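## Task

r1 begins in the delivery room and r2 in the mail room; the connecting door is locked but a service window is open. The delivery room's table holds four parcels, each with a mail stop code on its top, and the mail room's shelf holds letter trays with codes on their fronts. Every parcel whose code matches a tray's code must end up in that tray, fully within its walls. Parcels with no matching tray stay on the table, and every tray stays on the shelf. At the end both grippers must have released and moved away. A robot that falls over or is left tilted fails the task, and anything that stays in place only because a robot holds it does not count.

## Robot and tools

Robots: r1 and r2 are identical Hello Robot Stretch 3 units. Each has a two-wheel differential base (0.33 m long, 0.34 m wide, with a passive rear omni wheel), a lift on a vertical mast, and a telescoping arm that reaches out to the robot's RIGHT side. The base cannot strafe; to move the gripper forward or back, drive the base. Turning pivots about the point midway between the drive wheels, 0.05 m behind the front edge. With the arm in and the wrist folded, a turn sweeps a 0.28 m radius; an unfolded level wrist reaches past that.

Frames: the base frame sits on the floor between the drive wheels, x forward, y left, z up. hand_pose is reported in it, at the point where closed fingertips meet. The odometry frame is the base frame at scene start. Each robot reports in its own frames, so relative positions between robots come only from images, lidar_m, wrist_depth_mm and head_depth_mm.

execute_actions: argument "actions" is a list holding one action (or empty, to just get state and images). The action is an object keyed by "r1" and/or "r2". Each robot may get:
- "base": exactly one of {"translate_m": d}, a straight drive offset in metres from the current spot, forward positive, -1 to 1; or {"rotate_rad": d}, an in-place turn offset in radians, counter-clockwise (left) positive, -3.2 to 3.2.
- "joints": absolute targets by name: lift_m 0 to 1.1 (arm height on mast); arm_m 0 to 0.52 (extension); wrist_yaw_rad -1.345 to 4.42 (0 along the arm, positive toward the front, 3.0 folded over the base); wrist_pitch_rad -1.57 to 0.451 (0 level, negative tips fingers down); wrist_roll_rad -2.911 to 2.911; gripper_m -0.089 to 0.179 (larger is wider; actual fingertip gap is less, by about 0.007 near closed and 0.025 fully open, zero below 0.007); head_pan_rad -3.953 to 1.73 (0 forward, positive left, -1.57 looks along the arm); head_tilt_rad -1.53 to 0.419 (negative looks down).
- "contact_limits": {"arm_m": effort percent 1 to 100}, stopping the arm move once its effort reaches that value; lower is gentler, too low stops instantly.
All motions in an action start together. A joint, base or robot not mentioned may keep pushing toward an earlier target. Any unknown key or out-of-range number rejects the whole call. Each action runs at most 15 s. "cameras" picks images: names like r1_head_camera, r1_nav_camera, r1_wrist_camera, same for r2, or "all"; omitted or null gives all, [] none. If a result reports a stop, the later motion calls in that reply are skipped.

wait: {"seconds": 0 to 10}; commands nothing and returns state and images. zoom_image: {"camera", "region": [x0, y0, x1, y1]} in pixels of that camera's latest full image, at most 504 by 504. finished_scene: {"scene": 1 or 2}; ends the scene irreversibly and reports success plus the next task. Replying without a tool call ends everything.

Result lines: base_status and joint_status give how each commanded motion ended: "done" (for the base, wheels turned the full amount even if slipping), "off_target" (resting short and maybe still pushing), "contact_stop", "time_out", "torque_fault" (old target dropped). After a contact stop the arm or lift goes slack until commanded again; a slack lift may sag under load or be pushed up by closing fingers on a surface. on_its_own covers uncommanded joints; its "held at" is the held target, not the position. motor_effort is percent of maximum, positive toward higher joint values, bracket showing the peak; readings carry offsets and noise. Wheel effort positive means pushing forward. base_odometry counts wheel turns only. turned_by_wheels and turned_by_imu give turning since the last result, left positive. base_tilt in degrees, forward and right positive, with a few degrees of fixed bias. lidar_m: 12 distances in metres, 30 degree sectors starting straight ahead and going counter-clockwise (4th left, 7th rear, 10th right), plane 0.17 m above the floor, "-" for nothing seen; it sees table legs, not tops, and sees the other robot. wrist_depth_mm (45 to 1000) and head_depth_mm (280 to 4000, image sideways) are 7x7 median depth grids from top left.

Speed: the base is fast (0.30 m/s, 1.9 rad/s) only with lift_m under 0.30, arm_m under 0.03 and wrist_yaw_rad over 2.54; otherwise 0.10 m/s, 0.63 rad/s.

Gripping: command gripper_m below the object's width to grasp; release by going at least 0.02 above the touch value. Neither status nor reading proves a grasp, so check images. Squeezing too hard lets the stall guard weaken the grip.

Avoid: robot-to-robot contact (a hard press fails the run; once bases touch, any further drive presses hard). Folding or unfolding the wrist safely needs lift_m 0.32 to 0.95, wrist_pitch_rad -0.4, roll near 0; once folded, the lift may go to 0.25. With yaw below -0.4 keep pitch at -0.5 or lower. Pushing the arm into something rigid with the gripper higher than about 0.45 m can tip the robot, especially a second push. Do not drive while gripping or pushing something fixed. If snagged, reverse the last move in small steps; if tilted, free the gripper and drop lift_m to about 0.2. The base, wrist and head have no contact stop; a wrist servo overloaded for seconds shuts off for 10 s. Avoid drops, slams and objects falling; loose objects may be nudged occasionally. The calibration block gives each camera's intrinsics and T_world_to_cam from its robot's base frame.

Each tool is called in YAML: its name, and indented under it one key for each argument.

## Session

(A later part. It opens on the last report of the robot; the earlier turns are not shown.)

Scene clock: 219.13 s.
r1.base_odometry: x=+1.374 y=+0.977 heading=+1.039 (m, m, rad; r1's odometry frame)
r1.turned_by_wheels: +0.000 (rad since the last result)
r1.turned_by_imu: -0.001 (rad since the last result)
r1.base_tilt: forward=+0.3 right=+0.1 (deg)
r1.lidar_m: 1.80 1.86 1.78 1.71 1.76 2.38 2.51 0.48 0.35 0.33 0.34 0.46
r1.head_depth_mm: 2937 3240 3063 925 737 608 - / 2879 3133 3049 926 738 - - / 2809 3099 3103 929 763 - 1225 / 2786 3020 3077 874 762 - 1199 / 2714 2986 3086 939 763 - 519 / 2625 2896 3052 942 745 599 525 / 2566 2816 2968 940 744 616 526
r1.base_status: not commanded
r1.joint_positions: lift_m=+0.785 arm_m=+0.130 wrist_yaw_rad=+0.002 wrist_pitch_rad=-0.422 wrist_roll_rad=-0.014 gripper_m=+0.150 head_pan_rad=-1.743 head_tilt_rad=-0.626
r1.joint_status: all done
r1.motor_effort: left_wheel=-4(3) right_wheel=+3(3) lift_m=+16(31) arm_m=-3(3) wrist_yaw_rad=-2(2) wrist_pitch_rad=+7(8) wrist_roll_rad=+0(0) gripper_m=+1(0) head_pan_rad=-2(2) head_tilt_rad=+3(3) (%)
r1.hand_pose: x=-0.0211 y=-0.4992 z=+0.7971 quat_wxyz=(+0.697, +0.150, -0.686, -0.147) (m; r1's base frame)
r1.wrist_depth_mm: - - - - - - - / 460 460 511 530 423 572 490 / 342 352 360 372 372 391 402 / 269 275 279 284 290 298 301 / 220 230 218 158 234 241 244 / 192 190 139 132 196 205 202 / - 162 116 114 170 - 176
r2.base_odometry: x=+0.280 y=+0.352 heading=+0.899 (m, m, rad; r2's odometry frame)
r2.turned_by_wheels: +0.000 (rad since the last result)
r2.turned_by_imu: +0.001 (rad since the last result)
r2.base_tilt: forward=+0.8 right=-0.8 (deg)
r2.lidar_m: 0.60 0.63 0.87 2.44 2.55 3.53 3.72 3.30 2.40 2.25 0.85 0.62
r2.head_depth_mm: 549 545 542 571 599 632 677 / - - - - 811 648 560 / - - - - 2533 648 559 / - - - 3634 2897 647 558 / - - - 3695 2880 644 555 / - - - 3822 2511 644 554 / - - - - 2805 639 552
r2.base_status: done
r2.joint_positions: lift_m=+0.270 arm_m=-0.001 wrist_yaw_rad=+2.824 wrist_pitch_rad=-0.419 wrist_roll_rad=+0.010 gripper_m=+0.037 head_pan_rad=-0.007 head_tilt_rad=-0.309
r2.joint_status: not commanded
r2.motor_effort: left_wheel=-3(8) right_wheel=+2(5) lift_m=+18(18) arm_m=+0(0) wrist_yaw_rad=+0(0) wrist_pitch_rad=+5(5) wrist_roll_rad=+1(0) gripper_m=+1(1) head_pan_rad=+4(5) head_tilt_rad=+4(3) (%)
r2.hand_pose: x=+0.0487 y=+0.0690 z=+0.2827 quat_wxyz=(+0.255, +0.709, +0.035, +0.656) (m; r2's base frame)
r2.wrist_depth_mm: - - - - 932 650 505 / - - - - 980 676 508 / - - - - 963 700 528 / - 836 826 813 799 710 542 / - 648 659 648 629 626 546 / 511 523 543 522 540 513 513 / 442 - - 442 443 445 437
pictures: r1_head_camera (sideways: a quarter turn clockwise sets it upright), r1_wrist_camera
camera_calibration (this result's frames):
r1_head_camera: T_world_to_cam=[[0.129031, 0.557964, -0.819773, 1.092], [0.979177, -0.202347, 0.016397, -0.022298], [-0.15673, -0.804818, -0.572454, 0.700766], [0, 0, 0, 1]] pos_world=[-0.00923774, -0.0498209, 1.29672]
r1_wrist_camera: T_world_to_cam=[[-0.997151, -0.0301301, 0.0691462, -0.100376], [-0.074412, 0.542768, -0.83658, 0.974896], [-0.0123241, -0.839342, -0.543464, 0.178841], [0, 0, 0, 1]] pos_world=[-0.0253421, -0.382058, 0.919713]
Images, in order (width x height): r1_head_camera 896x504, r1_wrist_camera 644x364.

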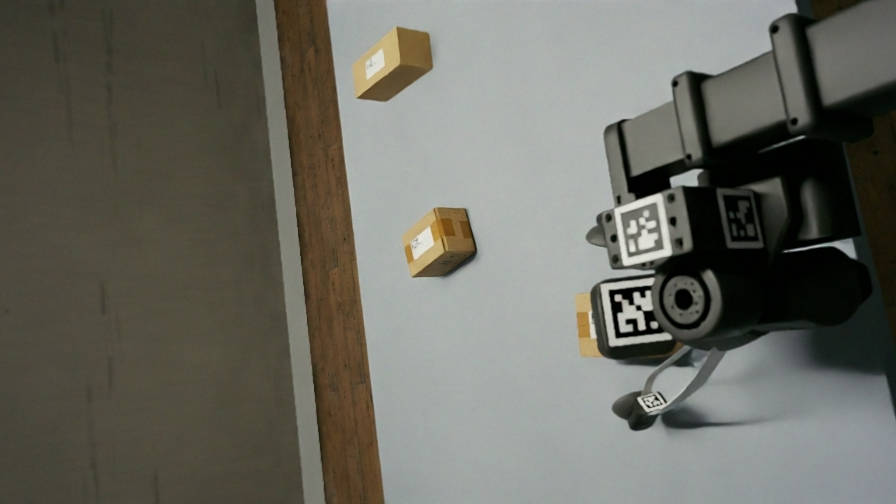

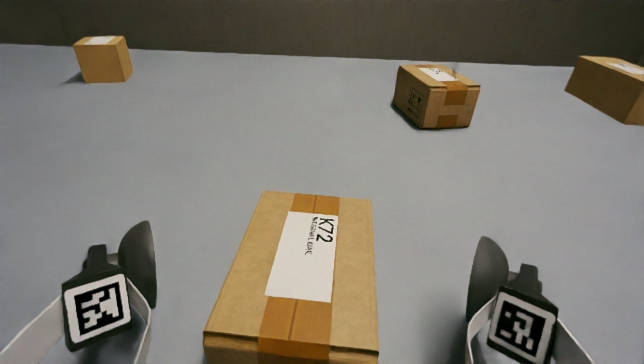

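zoom_image:
  camera: "r1_head_camera"
  region: [400, 215, 460, 275]

execute_actions:
  actions:
    - {"r1":{"joints":{"gripper_m":0.03,"head_pan_rad":-1.25,"head_tilt_rad":-0.6}},"r2":{"base":{"rotate_rad":1.54},"joints":{"head_pan_rad":-1.57,"head_tilt_rad":-0.5}}}
  cameras: ["r1_head_camera","r1_wrist_camera","r2_head_camera"]

Region (400, 215, 460, 275) of r1_head_camera's 896x504 image, scaled by 8.400, with more detail than that image has.

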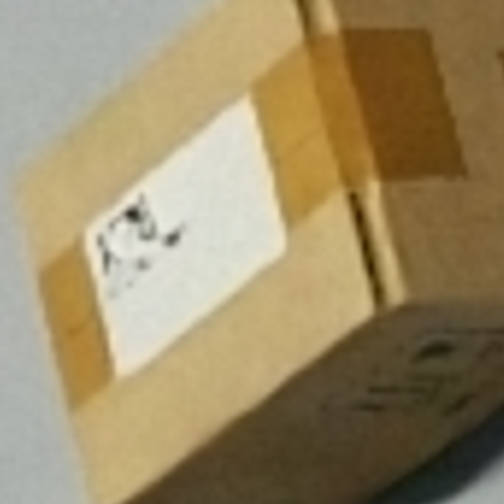

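Scene clock: 225.53 s.
r1.base_odometry: x=+1.374 y=+0.977 heading=+1.040 (m, m, rad; r1's odometry frame)
r1.turned_by_wheels: +0.000 (rad since the last result)
r1.turned_by_imu: -0.001 (rad since the last result)
r1.base_tilt: forward=+0.3 right=+0.1 (deg)
r1.lidar_m: 1.80 1.86 1.78 1.71 1.76 2.38 2.51 0.48 0.35 0.33 0.34 0.46
r1.head_depth_mm: 2612 2812 3017 953 753 - - / 2617 2892 3093 959 752 620 527 / 2712 2968 3153 960 752 620 529 / 2726 3047 3218 961 754 621 540 / 2814 3134 3242 963 756 624 553 / 2887 3240 3282 968 761 624 568 / 2958 3159 3115 973 759 625 1215
r1.base_status: not commanded
r1.joint_positions: lift_m=+0.785 arm_m=+0.130 wrist_yaw_rad=+0.002 wrist_pitch_rad=-0.402 wrist_roll_rad=-0.014 gripper_m=+0.031 head_pan_rad=-1.257 head_tilt_rad=-0.606
r1.joint_status: all done
r1.motor_effort: left_wheel=-3(3) right_wheel=+2(3) lift_m=+16(16) arm_m=-3(3) wrist_yaw_rad=-2(2) wrist_pitch_rad=+1(7) wrist_roll_rad=+0(0) gripper_m=-18(90) head_pan_rad=+3(26) head_tilt_rad=+3(5) (%)
r1.hand_pose: x=-0.0211 y=-0.5017 z=+0.8017 quat_wxyz=(+0.698, +0.143, -0.688, -0.140) (m; r1's base frame)
r1.wrist_depth_mm: - - - - - - - / 501 479 559 585 547 634 522 / 360 373 383 395 382 416 426 / 283 288 293 298 308 313 319 / 229 233 235 163 247 249 252 / 193 195 135 137 - 208 209 / 166 168 121 118 166 178 179
r2.base_odometry: x=+0.280 y=+0.352 heading=+2.439 (m, m, rad; r2's odometry frame)
r2.turned_by_wheels: +1.540 (rad since the last result)
r2.turned_by_imu: +1.523 (rad since the last result)
r2.base_tilt: forward=+0.9 right=-0.7 (deg)
r2.lidar_m: 2.11 2.51 3.38 3.73 3.42 2.43 2.33 0.88 0.63 0.60 0.62 0.84
r2.head_depth_mm: 515 532 572 621 692 772 880 / - - 3639 722 657 768 874 / - - - 898 651 763 863 / - - 3692 884 650 756 861 / - - 3774 881 647 755 850 / - - 3174 877 644 751 847 / - - - 872 643 748 842
r2.base_status: done
r2.joint_positions: lift_m=+0.270 arm_m=-0.001 wrist_yaw_rad=+2.824 wrist_pitch_rad=-0.419 wrist_roll_rad=+0.010 gripper_m=+0.037 head_pan_rad=-1.563 head_tilt_rad=-0.494
r2.joint_status: all done
r2.motor_effort: left_wheel=-3(10) right_wheel=+2(7) lift_m=+18(18) arm_m=-1(0) wrist_yaw_rad=+1(0) wrist_pitch_rad=+4(5) wrist_roll_rad=+0(0) gripper_m=+1(1) head_pan_rad=-5(52) head_tilt_rad=-3(18) (%)
r2.hand_pose: x=+0.0487 y=+0.0690 z=+0.2827 quat_wxyz=(+0.255, +0.709, +0.035, +0.656) (m; r2's base frame)
r2.wrist_depth_mm: - - - - - - - / - - - - - - - / - - - - - - - / - 825 824 817 817 803 796 / - 632 651 649 632 625 627 / 503 523 540 519 538 527 520 / 443 - - 443 437 438 438
pictures: r1_head_camera (sideways: a quarter turn clockwise sets it upright), r1_wrist_camera, r2_head_camera (sideways: a quarter turn clockwise sets it upright)
camera_calibration (this result's frames):
r1_head_camera: T_world_to_cam=[[-0.141455, 0.538396, -0.830735, 1.10794], [0.960274, 0.278539, 0.0170082, -0.0229788], [0.24055, -0.795327, -0.556408, 0.677467], [0, 0, 0, 1]] pos_world=[0.0158255, -0.0513046, 1.29775]
r1_wrist_camera: T_world_to_cam=[[-0.997161, -0.0286715, 0.0696283, -0.100421], [-0.0742886, 0.525657, -0.847447, 0.980211], [-0.0123031, -0.850213, -0.526295, 0.160012], [0, 0, 0, 1]] pos_world=[-0.025349, -0.38209, 0.921882]
r2_head_camera: T_world_to_cam=[[-0.0383027, 0.464907, -0.88453, 1.17416], [0.999217, 0.00901858, -0.0385289, 0.0460819], [-0.00993514, -0.885313, -0.464889, 0.562671], [0, 0, 0, 1]] pos_world=[0.00451786, -0.04815, 1.30193]
Images, in order (width x height): r1_head_camera 896x504, r1_wrist_camera 644x364, r2_head_camera 896x504.

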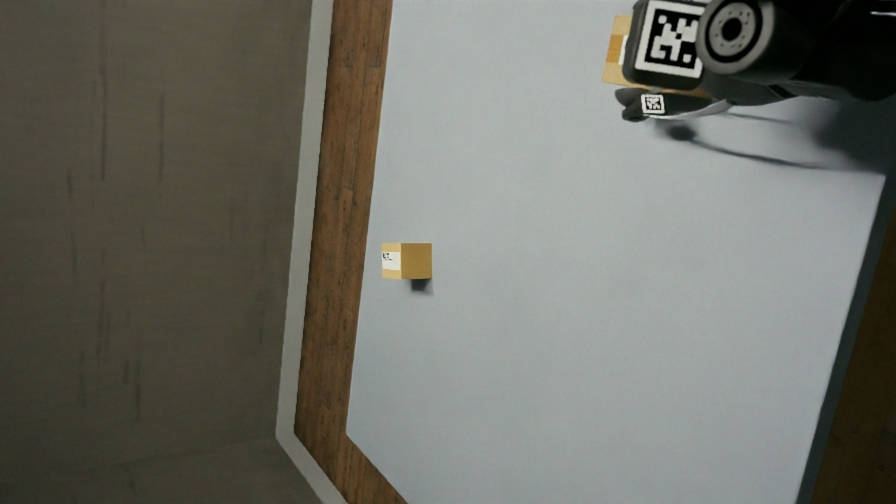

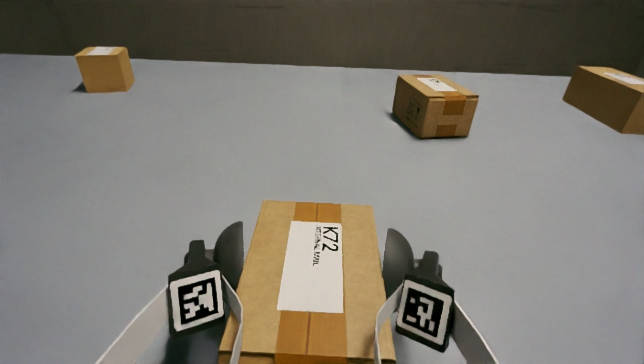

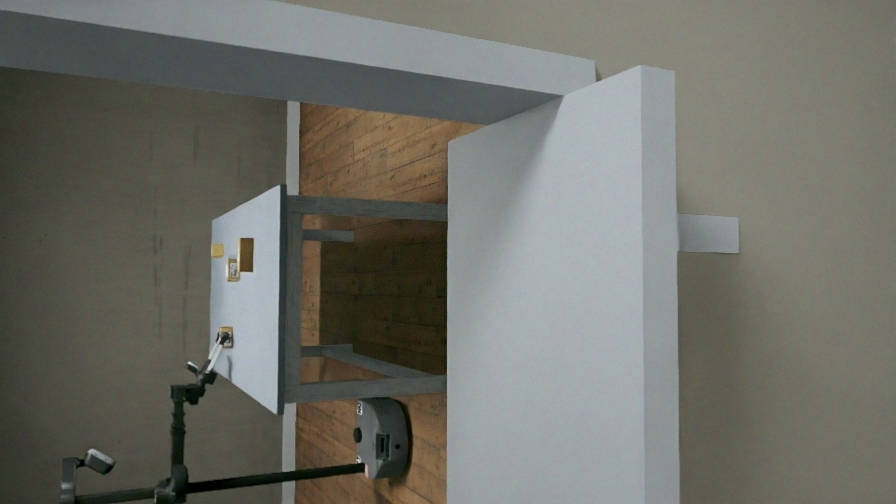

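zoom_image:
  camera: "r1_head_camera"
  region: [375, 235, 425, 285]

execute_actions:
  actions:
    - {"r1":{"joints":{"gripper_m":0.015}},"r2":{"joints":{"lift_m":0.9}}}
  cameras: ["r1_wrist_camera"]

Region (375, 235, 425, 285) of r1_head_camera's 896x504 image, scaled by 10.080, with more detail than that image has.

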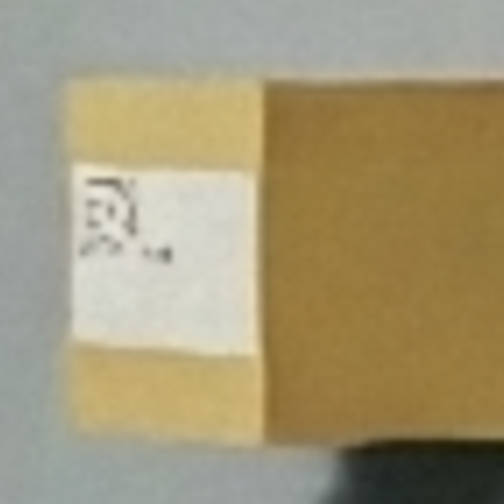

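Scene clock: 235.23 s.
r1.base_odometry: x=+1.374 y=+0.977 heading=+1.040 (m, m, rad; r1's odometry frame)
r1.turned_by_wheels: +0.000 (rad since the last result)
r1.turned_by_imu: -0.001 (rad since the last result)
r1.base_tilt: forward=+0.3 right=+0.0 (deg)
r1.lidar_m: 1.80 1.86 1.78 1.71 1.76 2.38 2.51 0.48 0.35 0.33 0.34 0.46
r1.head_depth_mm: 2597 2821 2993 952 750 - - / 2646 2915 3077 956 751 621 528 / 2668 2971 3140 959 753 622 529 / 2807 2987 3233 963 752 622 541 / 2813 3101 3241 969 754 623 553 / 2907 3222 3270 966 757 624 568 / 2908 3143 3103 967 758 625 1219
r1.base_status: not commanded
r1.joint_positions: lift_m=+0.785 arm_m=+0.130 wrist_yaw_rad=+0.002 wrist_pitch_rad=-0.400 wrist_roll_rad=-0.014 gripper_m=+0.025 head_pan_rad=-1.257 head_tilt_rad=-0.606
r1.joint_status: gripper_m off_target (ended at +0.025, target +0.015)
r1.on_its_own: gripper_m is held at +0.024, not at your +0.015, by its stall guard, which is not easing now
r1.motor_effort: left_wheel=-4(3) right_wheel=+2(2) lift_m=+16(16) arm_m=-2(3) wrist_yaw_rad=-2(2) wrist_pitch_rad=+0(1) wrist_roll_rad=+0(0) gripper_m=-20(81) head_pan_rad=+4(3) head_tilt_rad=+2(2) (%)
r1.hand_pose: x=-0.0211 y=-0.5019 z=+0.8021 quat_wxyz=(+0.698, +0.142, -0.688, -0.139) (m; r1's base frame)
r1.wrist_depth_mm: - - - - - - - / 502 474 560 588 552 645 514 / 366 381 385 395 382 416 417 / 284 288 295 302 306 311 322 / 229 233 235 161 248 251 257 / 195 197 136 137 173 207 210 / 168 168 121 119 166 179 180
r2.base_odometry: x=+0.280 y=+0.352 heading=+2.439 (m, m, rad; r2's odometry frame)
r2.turned_by_wheels: +0.000 (rad since the last result)
r2.turned_by_imu: +0.002 (rad since the last result)
r2.base_tilt: forward=+0.9 right=-0.7 (deg)
r2.lidar_m: 2.11 2.52 3.39 3.74 3.42 2.43 2.34 0.88 0.63 0.60 0.62 0.83
r2.head_depth_mm: 514 533 573 620 692 773 847 / - - 3693 725 655 768 852 / - - - 894 653 764 865 / - - 3651 890 649 756 845 / - - 3816 883 648 756 831 / - - 3145 879 644 749 847 / - - - 875 644 747 843
r2.base_status: not commanded
r2.joint_positions: lift_m=+0.900 arm_m=-0.001 wrist_yaw_rad=+2.824 wrist_pitch_rad=-0.419 wrist_roll_rad=+0.010 gripper_m=+0.037 head_pan_rad=-1.563 head_tilt_rad=-0.494
r2.joint_status: all done
r2.motor_effort: left_wheel=-3(3) right_wheel=+2(2) lift_m=+24(23) arm_m=+0(1) wrist_yaw_rad=-1(0) wrist_pitch_rad=+5(4) wrist_roll_rad=+0(0) gripper_m=+1(0) head_pan_rad=-5(4) head_tilt_rad=-2(3) (%)
r2.hand_pose: x=+0.0487 y=+0.0690 z=+0.9123 quat_wxyz=(+0.255, +0.709, +0.035, +0.656) (m; r2's base frame)
r2.wrist_depth_mm: - - - - - - - / - - - - - - - / - - - - - - - / - - - - - - - / - - - - - - - / - - - - - - - / - - - - - - -
pictures: r1_wrist_camera
camera_calibration (this result's frames):
r1_wrist_camera: T_world_to_cam=[[-0.997161, -0.0285467, 0.0696767, -0.100432], [-0.0742862, 0.524131, -0.848391, 0.980664], [-0.0123009, -0.851159, -0.524764, 0.158337], [0, 0, 0, 1]] pos_world=[-0.0253489, -0.382093, 0.922074]
Images, in order (width x height): r1_wrist_camera 644x364.

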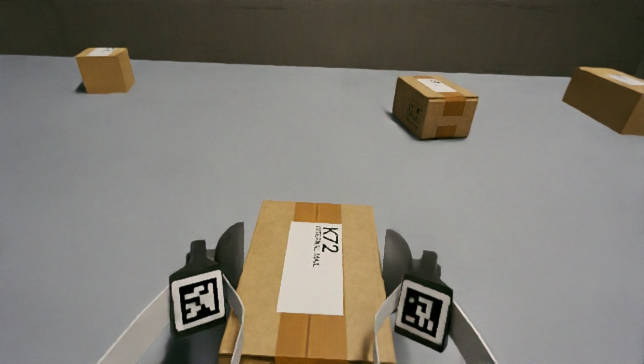

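execute_actions:
  actions:
    - {"r1":{"base":{"translate_m":-1.0},"joints":{"lift_m":0.97,"arm_m":0.0,"head_pan_rad":-1.57,"head_tilt_rad":-0.7}},"r2":{"base":{"rotate_rad":0.52},"joints":{"wrist_yaw_rad":0.0,"wrist_pitch_rad":-0.4,"gripper_m":0.15,"lift_m":0.94}}}
  cameras: ["r1_head_camera","r1_wrist_camera","r2_head_camera","r2_wrist_camera"]

Scene clock: 294.70 s.
r1.base_odometry: x=+0.867 y=+0.115 heading=+1.039 (m, m, rad; r1's odometry frame)
r1.turned_by_wheels: +0.000 (rad since the last result)
r1.turned_by_imu: -0.008 (rad since the last result)
r1.base_tilt: forward=+0.3 right=+0.1 (deg)
r1.lidar_m: 1.26 2.46 1.76 1.69 1.73 1.58 1.51 1.56 2.10 0.99 0.37 0.49
r1.head_depth_mm: 2758 3092 2686 2227 - - - / 2705 3065 2686 2150 - - - / 2755 2999 2644 2217 - - - / 2731 3038 2694 2238 1658 1396 1232 / 2713 3043 2710 2019 1604 1433 1238 / 2703 2962 1110 854 712 611 709 / 2709 3001 1109 856 694 585 1197
r1.base_status: done
r1.joint_positions: lift_m=+0.970 arm_m=+0.003 wrist_yaw_rad=+0.002 wrist_pitch_rad=-0.422 wrist_roll_rad=-0.014 gripper_m=+0.025 head_pan_rad=-1.563 head_tilt_rad=-0.691
r1.joint_status: all done
joint sent to its limit — the command would take r1.arm_m past its lower limit, so that joint was sent only as far as its limit.
r1.on_its_own: gripper_m is held at +0.024, not at your +0.015, by its stall guard, which is not easing now
r1.motor_effort: left_wheel=-2(8) right_wheel=+2(5) lift_m=+36(39) arm_m=-3(1) wrist_yaw_rad=-2(3) wrist_pitch_rad=+7(7) wrist_roll_rad=+0(0) gripper_m=-19(20) head_pan_rad=-2(22) head_tilt_rad=-5(16) (%)
r1.hand_pose: x=-0.0211 y=-0.3722 z=+0.9814 quat_wxyz=(+0.697, +0.150, -0.686, -0.147) (m; r1's base frame)
r1.wrist_depth_mm: - - - - - - - / - - - - - - - / 719 762 847 - - - - / 594 599 667 - - - - / 475 490 497 159 - - - / 409 413 136 137 - - - / 356 359 124 120 - - -
r2.base_odometry: x=+0.280 y=+0.352 heading=+2.959 (m, m, rad; r2's odometry frame)
r2.turned_by_wheels: +0.520 (rad since the last result)
r2.turned_by_imu: +0.519 (rad since the last result)
r2.base_tilt: forward=+0.8 right=-0.7 (deg)
r2.lidar_m: 2.51 3.37 3.74 3.46 2.44 2.33 0.89 0.64 0.60 0.62 0.83 2.07
r2.head_depth_mm: - - - 2522 657 558 - / - - - 2858 653 592 - / - - - 892 652 - - / - - - 887 676 - - / 651 697 750 795 700 908 1033 / 601 651 720 795 886 1016 1147 / 644 702 771 856 958 1093 1264
r2.base_status: done
r2.joint_positions: lift_m=+0.940 arm_m=-0.001 wrist_yaw_rad=+0.003 wrist_pitch_rad=-0.419 wrist_roll_rad=+0.010 gripper_m=+0.150 head_pan_rad=-1.563 head_tilt_rad=-0.494
r2.joint_status: all done
r2.motor_effort: left_wheel=-3(7) right_wheel=+2(4) lift_m=+24(27) arm_m=+0(0) wrist_yaw_rad=-3(5) wrist_pitch_rad=+6(4) wrist_roll_rad=+0(0) gripper_m=+1(82) head_pan_rad=-3(3) head_tilt_rad=-2(4) (%)
r2.hand_pose: x=-0.0208 y=-0.3685 z=+0.9524 quat_wxyz=(+0.689, +0.148, -0.695, -0.147) (m; r2's base frame)
r2.wrist_depth_mm: 588 495 474 - - - - / 673 555 496 - - - - / 769 628 493 483 482 475 474 / 936 703 399 359 346 344 342 / - 817 642 538 318 281 267 / - - 755 603 510 - 263 / - - 896 687 563 481 398
pictures: r1_head_camera (sideways: a quarter turn clockwise sets it upright), r1_wrist_camera, r2_head_camera (sideways: a quarter turn clockwise sets it upright), r2_wrist_camera
camera_calibration (this result's frames):
r1_head_camera: T_world_to_cam=[[0.026625, 0.624473, -0.780593, 1.04155], [0.999591, -0.0247509, 0.014294, -0.0196834], [-0.0103941, -0.780654, -0.624877, 0.76807], [0, 0, 0, 1]] pos_world=[-0.0000724657, -0.0513099, 1.29326]
r1_wrist_camera: T_world_to_cam=[[-0.99715, -0.0303103, 0.0690912, -0.109246], [-0.0744734, 0.542093, -0.837012, 1.06034], [-0.0120838, -0.839772, -0.542805, 0.384739], [0, 0, 0, 1]] pos_world=[-0.0253187, -0.25502, 1.1039]
r2_head_camera: T_world_to_cam=[[-0.0382789, 0.464909, -0.88453, 1.17416], [0.999217, 0.00896724, -0.0385289, 0.0460819], [-0.00998062, -0.885313, -0.464889, 0.562671], [0, 0, 0, 1]] pos_world=[0.00451538, -0.0481499, 1.30193]
r2_wrist_camera: T_world_to_cam=[[-0.997627, 0.0684389, -0.00746245, 0.00515003], [0.042979, 0.534463, -0.844098, 1.03635], [-0.0537807, -0.842416, -0.536136, 0.359387], [0, 0, 0, 1]] pos_world=[-0.0200756, -0.251491, 1.0675]
Images, in order (width x height): r1_head_camera 896x504, r1_wrist_camera 644x364, r2_head_camera 896x504, r2_wrist_camera 644x364.

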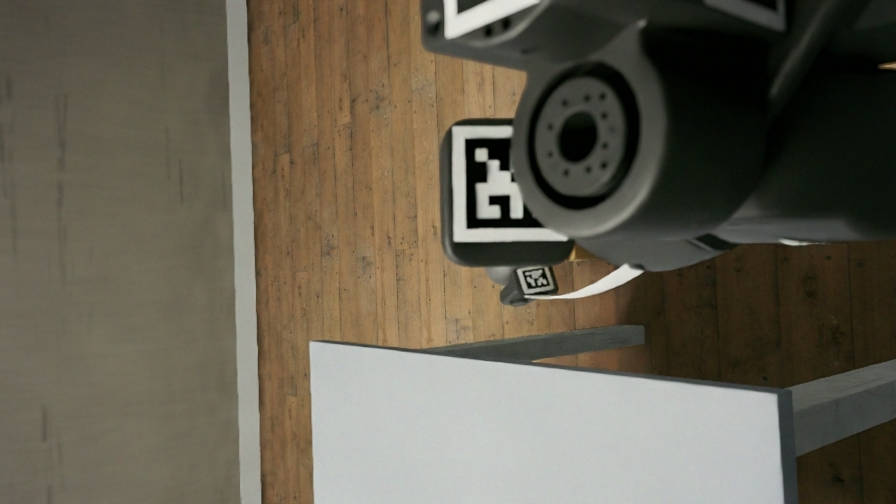

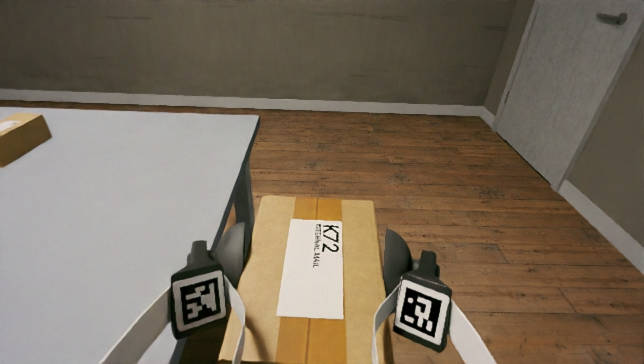

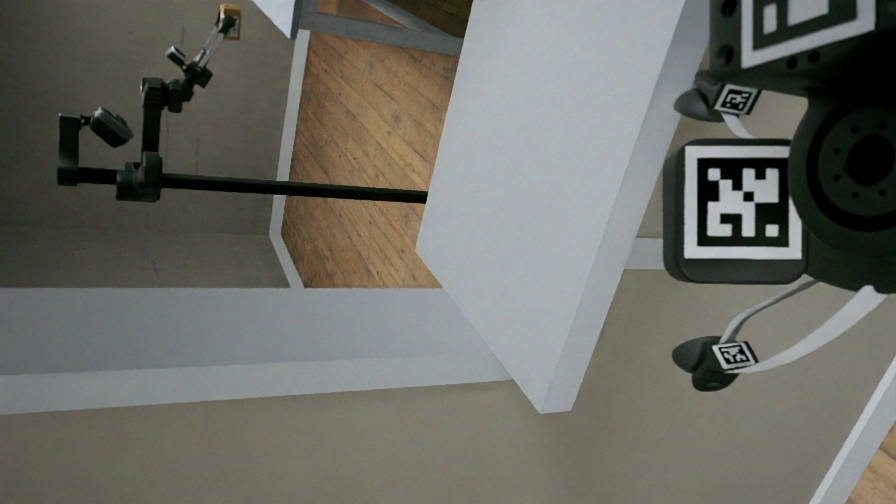

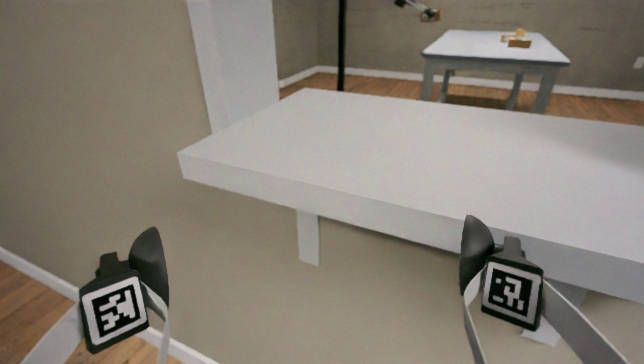

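execute_actions:
  actions:
    - {"r1":{"base":{"translate_m":-0.9},"joints":{"head_pan_rad":-2.2,"head_tilt_rad":-0.5}},"r2":{"base":{"translate_m":-0.25},"joints":{"head_pan_rad":-1.4,"head_tilt_rad":-0.5}}}
  cameras: ["r1_head_camera","r2_head_camera"]

Scene clock: 341.23 s.
r1.base_odometry: x=+0.411 y=-0.661 heading=+1.039 (m, m, rad; r1's odometry frame)
r1.turned_by_wheels: +0.000 (rad since the last result)
r1.turned_by_imu: -0.007 (rad since the last result)
r1.base_tilt: forward=+0.3 right=+0.1 (deg)
r1.lidar_m: 1.32 2.43 1.74 1.66 0.91 0.65 0.62 0.64 0.86 2.11 3.19 1.10
r1.head_depth_mm: - - - 843 782 - - / 3774 1345 3858 849 729 - - / 3726 - 3957 850 - - - / 3472 3632 1180 998 - - - / 976 1062 1140 1267 1419 - - / 1079 1205 1360 1551 1729 - - / 1264 1428 1655 1954 2156 - -
r1.base_status: done
r1.joint_positions: lift_m=+0.970 arm_m=+0.003 wrist_yaw_rad=+0.002 wrist_pitch_rad=-0.422 wrist_roll_rad=-0.014 gripper_m=+0.025 head_pan_rad=-2.193 head_tilt_rad=-0.508
r1.joint_status: all done
r1.on_its_own: gripper_m is held at +0.024, not at your +0.015, by its stall guard, which is not easing now
r1.motor_effort: left_wheel=-2(7) right_wheel=+2(2) lift_m=+35(35) arm_m=-3(3) wrist_yaw_rad=-2(2) wrist_pitch_rad=+7(7) wrist_roll_rad=+0(0) gripper_m=-20(19) head_pan_rad=-2(27) head_tilt_rad=+4(20) (%)
r1.hand_pose: x=-0.0211 y=-0.3722 z=+0.9814 quat_wxyz=(+0.697, +0.150, -0.686, -0.147) (m; r1's base frame)
r1.wrist_depth_mm: - - - - - - 704 / - - - - - - 707 / - - - - - - 592 / - - - - - - 708 / - - - 159 - - 687 / - - 136 137 - - 693 / - - 124 120 - 944 687
r2.base_odometry: x=+0.526 y=+0.307 heading=+2.959 (m, m, rad; r2's odometry frame)
r2.turned_by_wheels: +0.000 (rad since the last result)
r2.turned_by_imu: +0.003 (rad since the last result)
r2.base_tilt: forward=+0.9 right=-0.7 (deg)
r2.lidar_m: 2.74 3.68 3.85 3.14 2.20 2.12 0.72 0.51 0.49 0.50 0.67 1.68
r2.head_depth_mm: - - - 2802 657 551 - / - - - 2926 657 559 - / - - - 2927 653 548 - / 3799 1385 - 887 649 565 849 / 3234 3678 3805 883 647 840 944 / 741 784 841 847 669 942 1089 / 664 707 757 808 725 1084 1268
r2.base_status: done
r2.joint_positions: lift_m=+0.940 arm_m=-0.001 wrist_yaw_rad=+0.003 wrist_pitch_rad=-0.419 wrist_roll_rad=+0.010 gripper_m=+0.150 head_pan_rad=-1.407 head_tilt_rad=-0.494
r2.joint_status: all done
r2.motor_effort: left_wheel=-2(8) right_wheel=+2(2) lift_m=+24(24) arm_m=-1(1) wrist_yaw_rad=-4(3) wrist_pitch_rad=+6(6) wrist_roll_rad=+0(0) gripper_m=+1(1) head_pan_rad=+5(24) head_tilt_rad=-3(1) (%)
r2.hand_pose: x=-0.0208 y=-0.3685 z=+0.9524 quat_wxyz=(+0.689, +0.147, -0.695, -0.147) (m; r2's base frame)
r2.wrist_depth_mm: 452 - - - - - 196 / 474 638 - - - - 194 / 493 486 480 478 474 442 204 / 369 351 349 345 343 323 220 / 772 309 272 269 269 269 237 / - - 515 236 222 - 256 / - 857 599 472 211 193 272
pictures: r1_head_camera (sideways: a quarter turn clockwise sets it upright), r2_head_camera (sideways: a quarter turn clockwise sets it upright)
camera_calibration (this result's frames):
r1_head_camera: T_world_to_cam=[[0.30014, 0.364512, -0.881502, 1.17145], [0.79503, -0.60624, 0.0200097, -0.0258809], [-0.527108, -0.706827, -0.471755, 0.572007], [0, 0, 0, 1]] pos_world=[-0.0295153, -0.0383902, 1.30301]
r2_head_camera: T_world_to_cam=[[-0.109974, 0.453334, -0.88453, 1.1746], [0.985716, 0.163947, -0.0385289, 0.0461643], [0.12755, -0.876133, -0.464889, 0.561833], [0, 0, 0, 1]] pos_world=[0.0120079, -0.0478124, 1.30193]
Images, in order (width x height): r1_head_camera 896x504, r2_head_camera 896x504.

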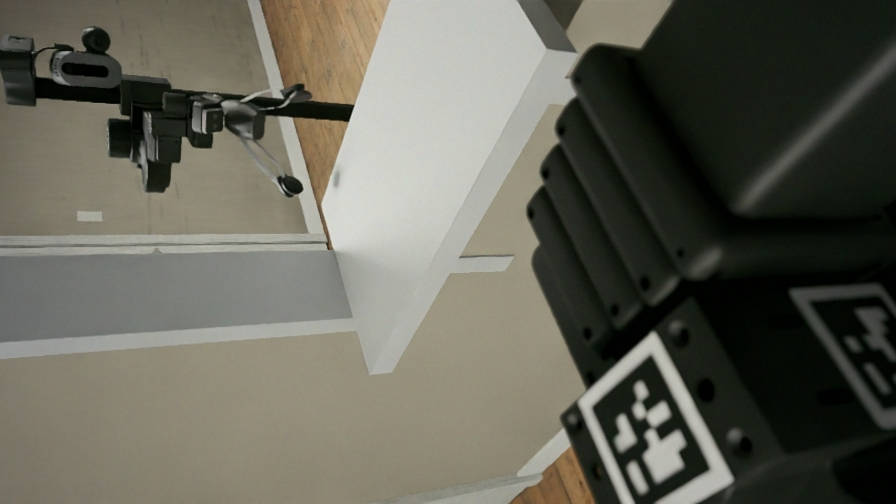

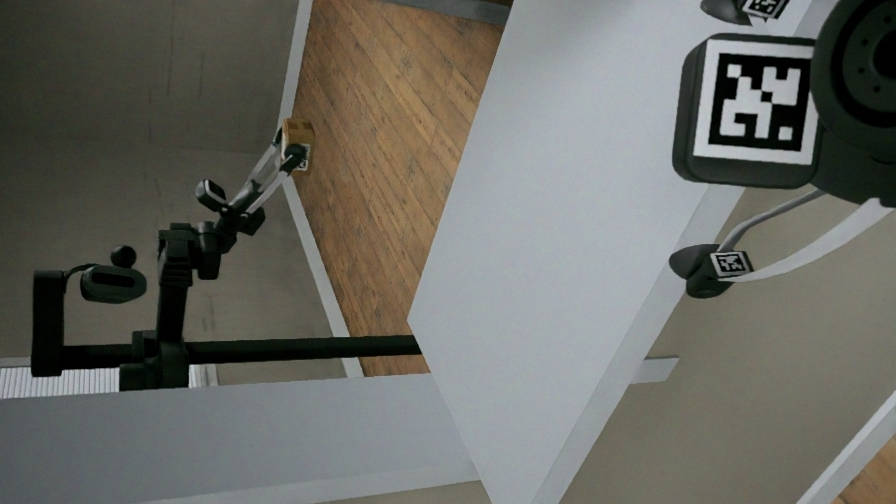

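execute_actions:
  actions:
    - {"r1":{"base":{"rotate_rad":-0.77},"joints":{"arm_m":0.47,"head_pan_rad":-1.5,"head_tilt_rad":-0.6}},"r2":{"joints":{"lift_m":0.96}}}
  cameras: ["r1_head_camera","r1_wrist_camera","r2_head_camera"]

Scene clock: 362.90 s.
r1.base_odometry: x=+0.411 y=-0.661 heading=+0.270 (m, m, rad; r1's odometry frame)
r1.turned_by_wheels: -0.770 (rad since the last result)
r1.turned_by_imu: -0.760 (rad since the last result)
r1.base_tilt: forward=+0.3 right=+0.1 (deg)
r1.lidar_m: 1.44 1.09 3.39 1.94 1.66 1.28 0.73 0.62 0.62 0.72 1.23 3.09
r1.head_depth_mm: - - 950 749 822 912 1015 / - - 948 752 916 1029 1160 / 1425 1248 865 792 1034 1174 1271 / 3700 - 988 1033 1188 1363 1302 / 1043 1129 1018 1200 1393 1488 1295 / 967 1066 1115 1411 1663 1546 1306 / 1066 1221 1430 1724 1813 1546 1313
r1.base_status: done
r1.joint_positions: lift_m=+0.970 arm_m=+0.470 wrist_yaw_rad=+0.001 wrist_pitch_rad=-0.422 wrist_roll_rad=-0.014 gripper_m=+0.025 head_pan_rad=-1.507 head_tilt_rad=-0.593
r1.joint_status: all done
r1.on_its_own: gripper_m is held at +0.024, not at your +0.015, by its stall guard, which is not easing now
r1.motor_effort: left_wheel=+1(5) right_wheel=-3(7) lift_m=+35(35) arm_m=+4(5) wrist_yaw_rad=-1(2) wrist_pitch_rad=+7(7) wrist_roll_rad=+0(0) gripper_m=-19(19) head_pan_rad=+3(31) head_tilt_rad=-4(16) (%)
r1.hand_pose: x=-0.0213 y=-0.8385 z=+0.9814 quat_wxyz=(+0.697, +0.150, -0.686, -0.147) (m; r1's base frame)
r1.wrist_depth_mm: 447 406 - - - - - / 633 432 - - - - - / - 429 455 475 - - - / 349 351 361 370 375 - - / 290 289 287 159 305 306 - / 256 243 136 137 247 257 262 / - 210 124 121 206 222 225
r2.base_odometry: x=+0.526 y=+0.307 heading=+2.959 (m, m, rad; r2's odometry frame)
r2.turned_by_wheels: +0.000 (rad since the last result)
r2.turned_by_imu: +0.002 (rad since the last result)
r2.base_tilt: forward=+0.9 right=-0.6 (deg)
r2.lidar_m: 2.74 3.67 3.84 3.12 2.20 2.12 0.72 0.51 0.49 0.50 0.67 1.68
r2.head_depth_mm: - - - 2743 658 544 - / - - - 2928 655 - - / - - - 846 654 539 - / 3838 3950 863 784 650 741 847 / 3269 1415 3638 882 648 840 945 / 739 780 838 845 673 945 1087 / 663 703 758 804 724 1080 1273
r2.base_status: not commanded
r2.joint_positions: lift_m=+0.960 arm_m=-0.001 wrist_yaw_rad=+0.003 wrist_pitch_rad=-0.419 wrist_roll_rad=+0.010 gripper_m=+0.150 head_pan_rad=-1.407 head_tilt_rad=-0.494
r2.joint_status: all done
r2.motor_effort: left_wheel=-3(3) right_wheel=+2(2) lift_m=+24(25) arm_m=-1(1) wrist_yaw_rad=-2(3) wrist_pitch_rad=+6(6) wrist_roll_rad=+0(0) gripper_m=+0(1) head_pan_rad=+5(5) head_tilt_rad=-3(4) (%)
r2.hand_pose: x=-0.0208 y=-0.3685 z=+0.9724 quat_wxyz=(+0.689, +0.147, -0.695, -0.147) (m; r2's base frame)
r2.wrist_depth_mm: 449 - - - - - 195 / 479 - 541 - - - 194 / 517 540 540 535 - - 205 / 393 392 389 388 387 348 219 / 755 334 305 300 300 272 238 / - - 284 248 246 - 256 / - 841 609 464 218 215 270
pictures: r1_head_camera (sideways: a quarter turn clockwise sets it upright), r1_wrist_camera, r2_head_camera (sideways: a quarter turn clockwise sets it upright)
camera_calibration (this result's frames):
r1_head_camera: T_world_to_cam=[[-0.00327944, 0.54544, -0.838143, 1.11676], [0.99931, 0.0327885, 0.0174278, -0.0237635], [0.0369872, -0.837508, -0.545171, 0.664089], [0, 0, 0, 1]] pos_world=[0.00284663, -0.0521674, 1.29846]
r1_wrist_camera: T_world_to_cam=[[-0.997181, -0.0292674, 0.0690832, -0.12273], [-0.0738968, 0.542358, -0.836891, 1.31315], [-0.0129742, -0.839637, -0.542993, -0.0065612], [0, 0, 0, 1]] pos_world=[-0.025432, -0.721298, 1.10388]
r2_head_camera: T_world_to_cam=[[-0.109976, 0.453333, -0.88453, 1.1746], [0.985716, 0.163953, -0.0385289, 0.0461643], [0.127555, -0.876133, -0.464889, 0.561832], [0, 0, 0, 1]] pos_world=[0.0120082, -0.0478123, 1.30193]
Images, in order (width x height): r1_head_camera 896x504, r1_wrist_camera 644x364, r2_head_camera 896x504.

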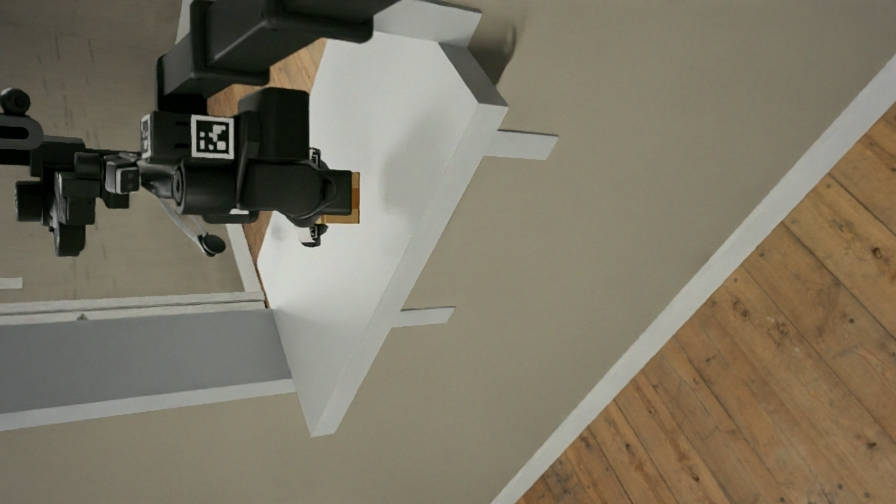

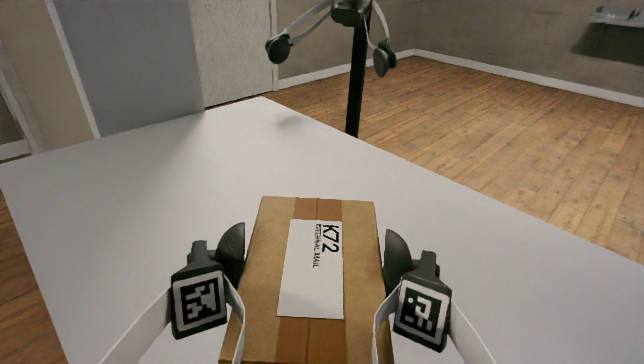

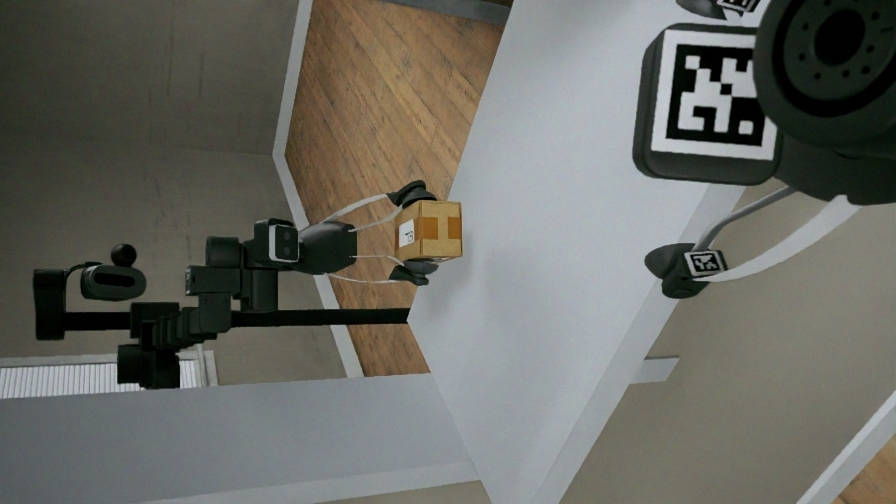

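execute_actions:
  actions:
    - {"r1":{"joints":{"arm_m":0.515,"lift_m":0.93}}}
  cameras: ["r1_wrist_camera","r2_head_camera"]

Scene clock: 370.60 s.
r1.base_odometry: x=+0.411 y=-0.661 heading=+0.270 (m, m, rad; r1's odometry frame)
r1.turned_by_wheels: +0.000 (rad since the last result)
r1.turned_by_imu: -0.001 (rad since the last result)
r1.base_tilt: forward=+0.3 right=+0.1 (deg)
r1.lidar_m: 1.45 1.10 3.40 1.93 1.66 1.28 0.73 0.62 0.62 0.72 1.23 3.08
r1.head_depth_mm: - - - 754 823 913 1024 / - - 906 753 917 1028 1159 / 1425 - - 790 1034 1176 1268 / 3704 - 1015 1029 1191 1361 1299 / 1043 1127 1018 1193 1398 1502 1298 / 967 1064 1112 1407 1677 1534 1307 / 1061 1217 1429 1703 1817 1539 1303
r1.base_status: not commanded
r1.joint_positions: lift_m=+0.930 arm_m=+0.515 wrist_yaw_rad=+0.001 wrist_pitch_rad=-0.422 wrist_roll_rad=-0.014 gripper_m=+0.025 head_pan_rad=-1.507 head_tilt_rad=-0.593
r1.joint_status: all done
r1.on_its_own: gripper_m is held at +0.024, not at your +0.015, by its stall guard, which is not easing now
r1.motor_effort: left_wheel=+1(1) right_wheel=-3(3) lift_m=+16(30) arm_m=+4(4) wrist_yaw_rad=-1(1) wrist_pitch_rad=+7(7) wrist_roll_rad=+0(0) gripper_m=-20(20) head_pan_rad=+3(3) head_tilt_rad=-5(5) (%)
r1.hand_pose: x=-0.0213 y=-0.8834 z=+0.9422 quat_wxyz=(+0.697, +0.150, -0.686, -0.147) (m; r1's base frame)
r1.wrist_depth_mm: 338 382 - - - - - / 373 399 - - - - - / 371 360 377 387 - - - / 280 283 291 298 302 - - / 228 233 233 160 245 247 252 / 195 196 136 137 199 208 212 / 169 169 123 120 167 180 181
r2.base_odometry: x=+0.526 y=+0.307 heading=+2.959 (m, m, rad; r2's odometry frame)
r2.turned_by_wheels: +0.000 (rad since the last result)
r2.turned_by_imu: +0.001 (rad since the last result)
r2.base_tilt: forward=+1.0 right=-0.7 (deg)
r2.lidar_m: 2.74 3.66 3.86 3.12 2.20 2.12 0.72 0.51 0.49 0.50 0.67 1.67
r2.head_depth_mm: - - - 2760 660 543 - / - - - 2872 656 - - / - - - 848 652 539 - / 3820 - 845 774 649 741 851 / 3266 1485 3572 883 646 836 950 / 739 780 840 847 670 944 1091 / 662 703 757 811 722 1084 1265
r2.base_status: not commanded
r2.joint_positions: lift_m=+0.960 arm_m=-0.001 wrist_yaw_rad=+0.003 wrist_pitch_rad=-0.419 wrist_roll_rad=+0.010 gripper_m=+0.150 head_pan_rad=-1.407 head_tilt_rad=-0.494
r2.joint_status: not commanded
r2.motor_effort: left_wheel=-3(3) right_wheel=+2(2) lift_m=+24(24) arm_m=+0(1) wrist_yaw_rad=-3(3) wrist_pitch_rad=+6(6) wrist_roll_rad=+0(0) gripper_m=+1(1) head_pan_rad=+4(4) head_tilt_rad=-3(4) (%)
r2.hand_pose: x=-0.0208 y=-0.3685 z=+0.9724 quat_wxyz=(+0.689, +0.147, -0.695, -0.147) (m; r2's base frame)
r2.wrist_depth_mm: 449 - 576 - - - 196 / 480 - - - - - 194 / 513 545 470 534 - - 204 / 389 389 388 386 384 345 221 / 768 333 305 302 300 272 238 / - - 285 247 250 - 255 / - 861 602 470 217 215 272
pictures: r1_wrist_camera, r2_head_camera (sideways: a quarter turn clockwise sets it upright)
camera_calibration (this result's frames):
r1_wrist_camera: T_world_to_cam=[[-0.997182, -0.0292859, 0.0690717, -0.121346], [-0.0738928, 0.542642, -0.836707, 1.30482], [-0.0129775, -0.839453, -0.543277, -0.0651326], [0, 0, 0, 1]] pos_world=[-0.0254326, -0.766282, 1.06475]
r2_head_camera: T_world_to_cam=[[-0.109976, 0.453333, -0.88453, 1.1746], [0.985715, 0.163953, -0.0385289, 0.0461643], [0.127555, -0.876133, -0.464889, 0.561833], [0, 0, 0, 1]] pos_world=[0.0120082, -0.0478123, 1.30193]
Images, in order (width x height): r1_wrist_camera 644x364, r2_head_camera 896x504.

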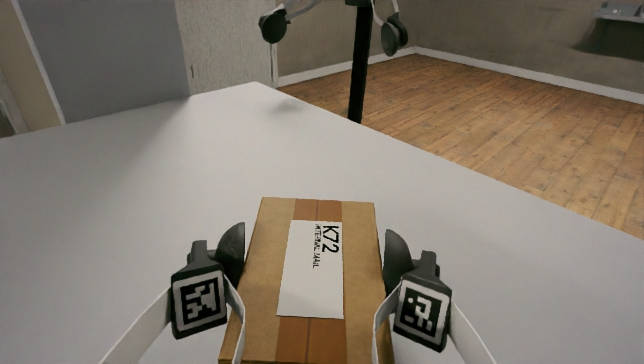

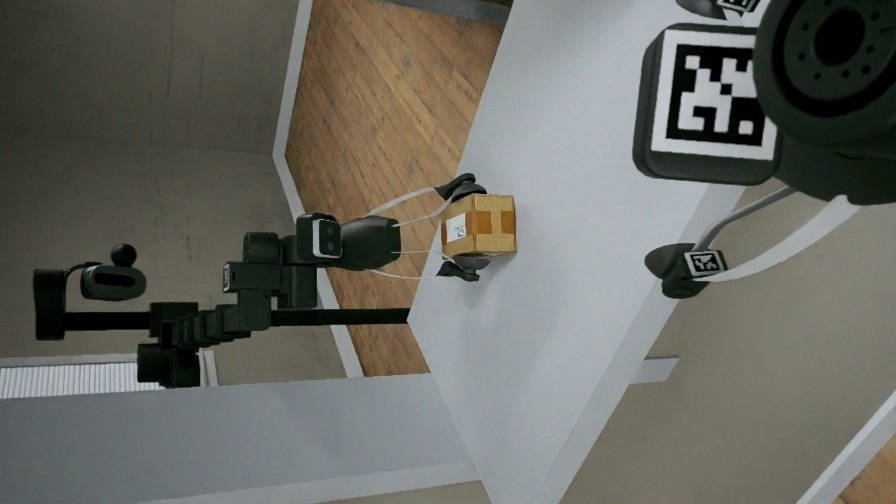

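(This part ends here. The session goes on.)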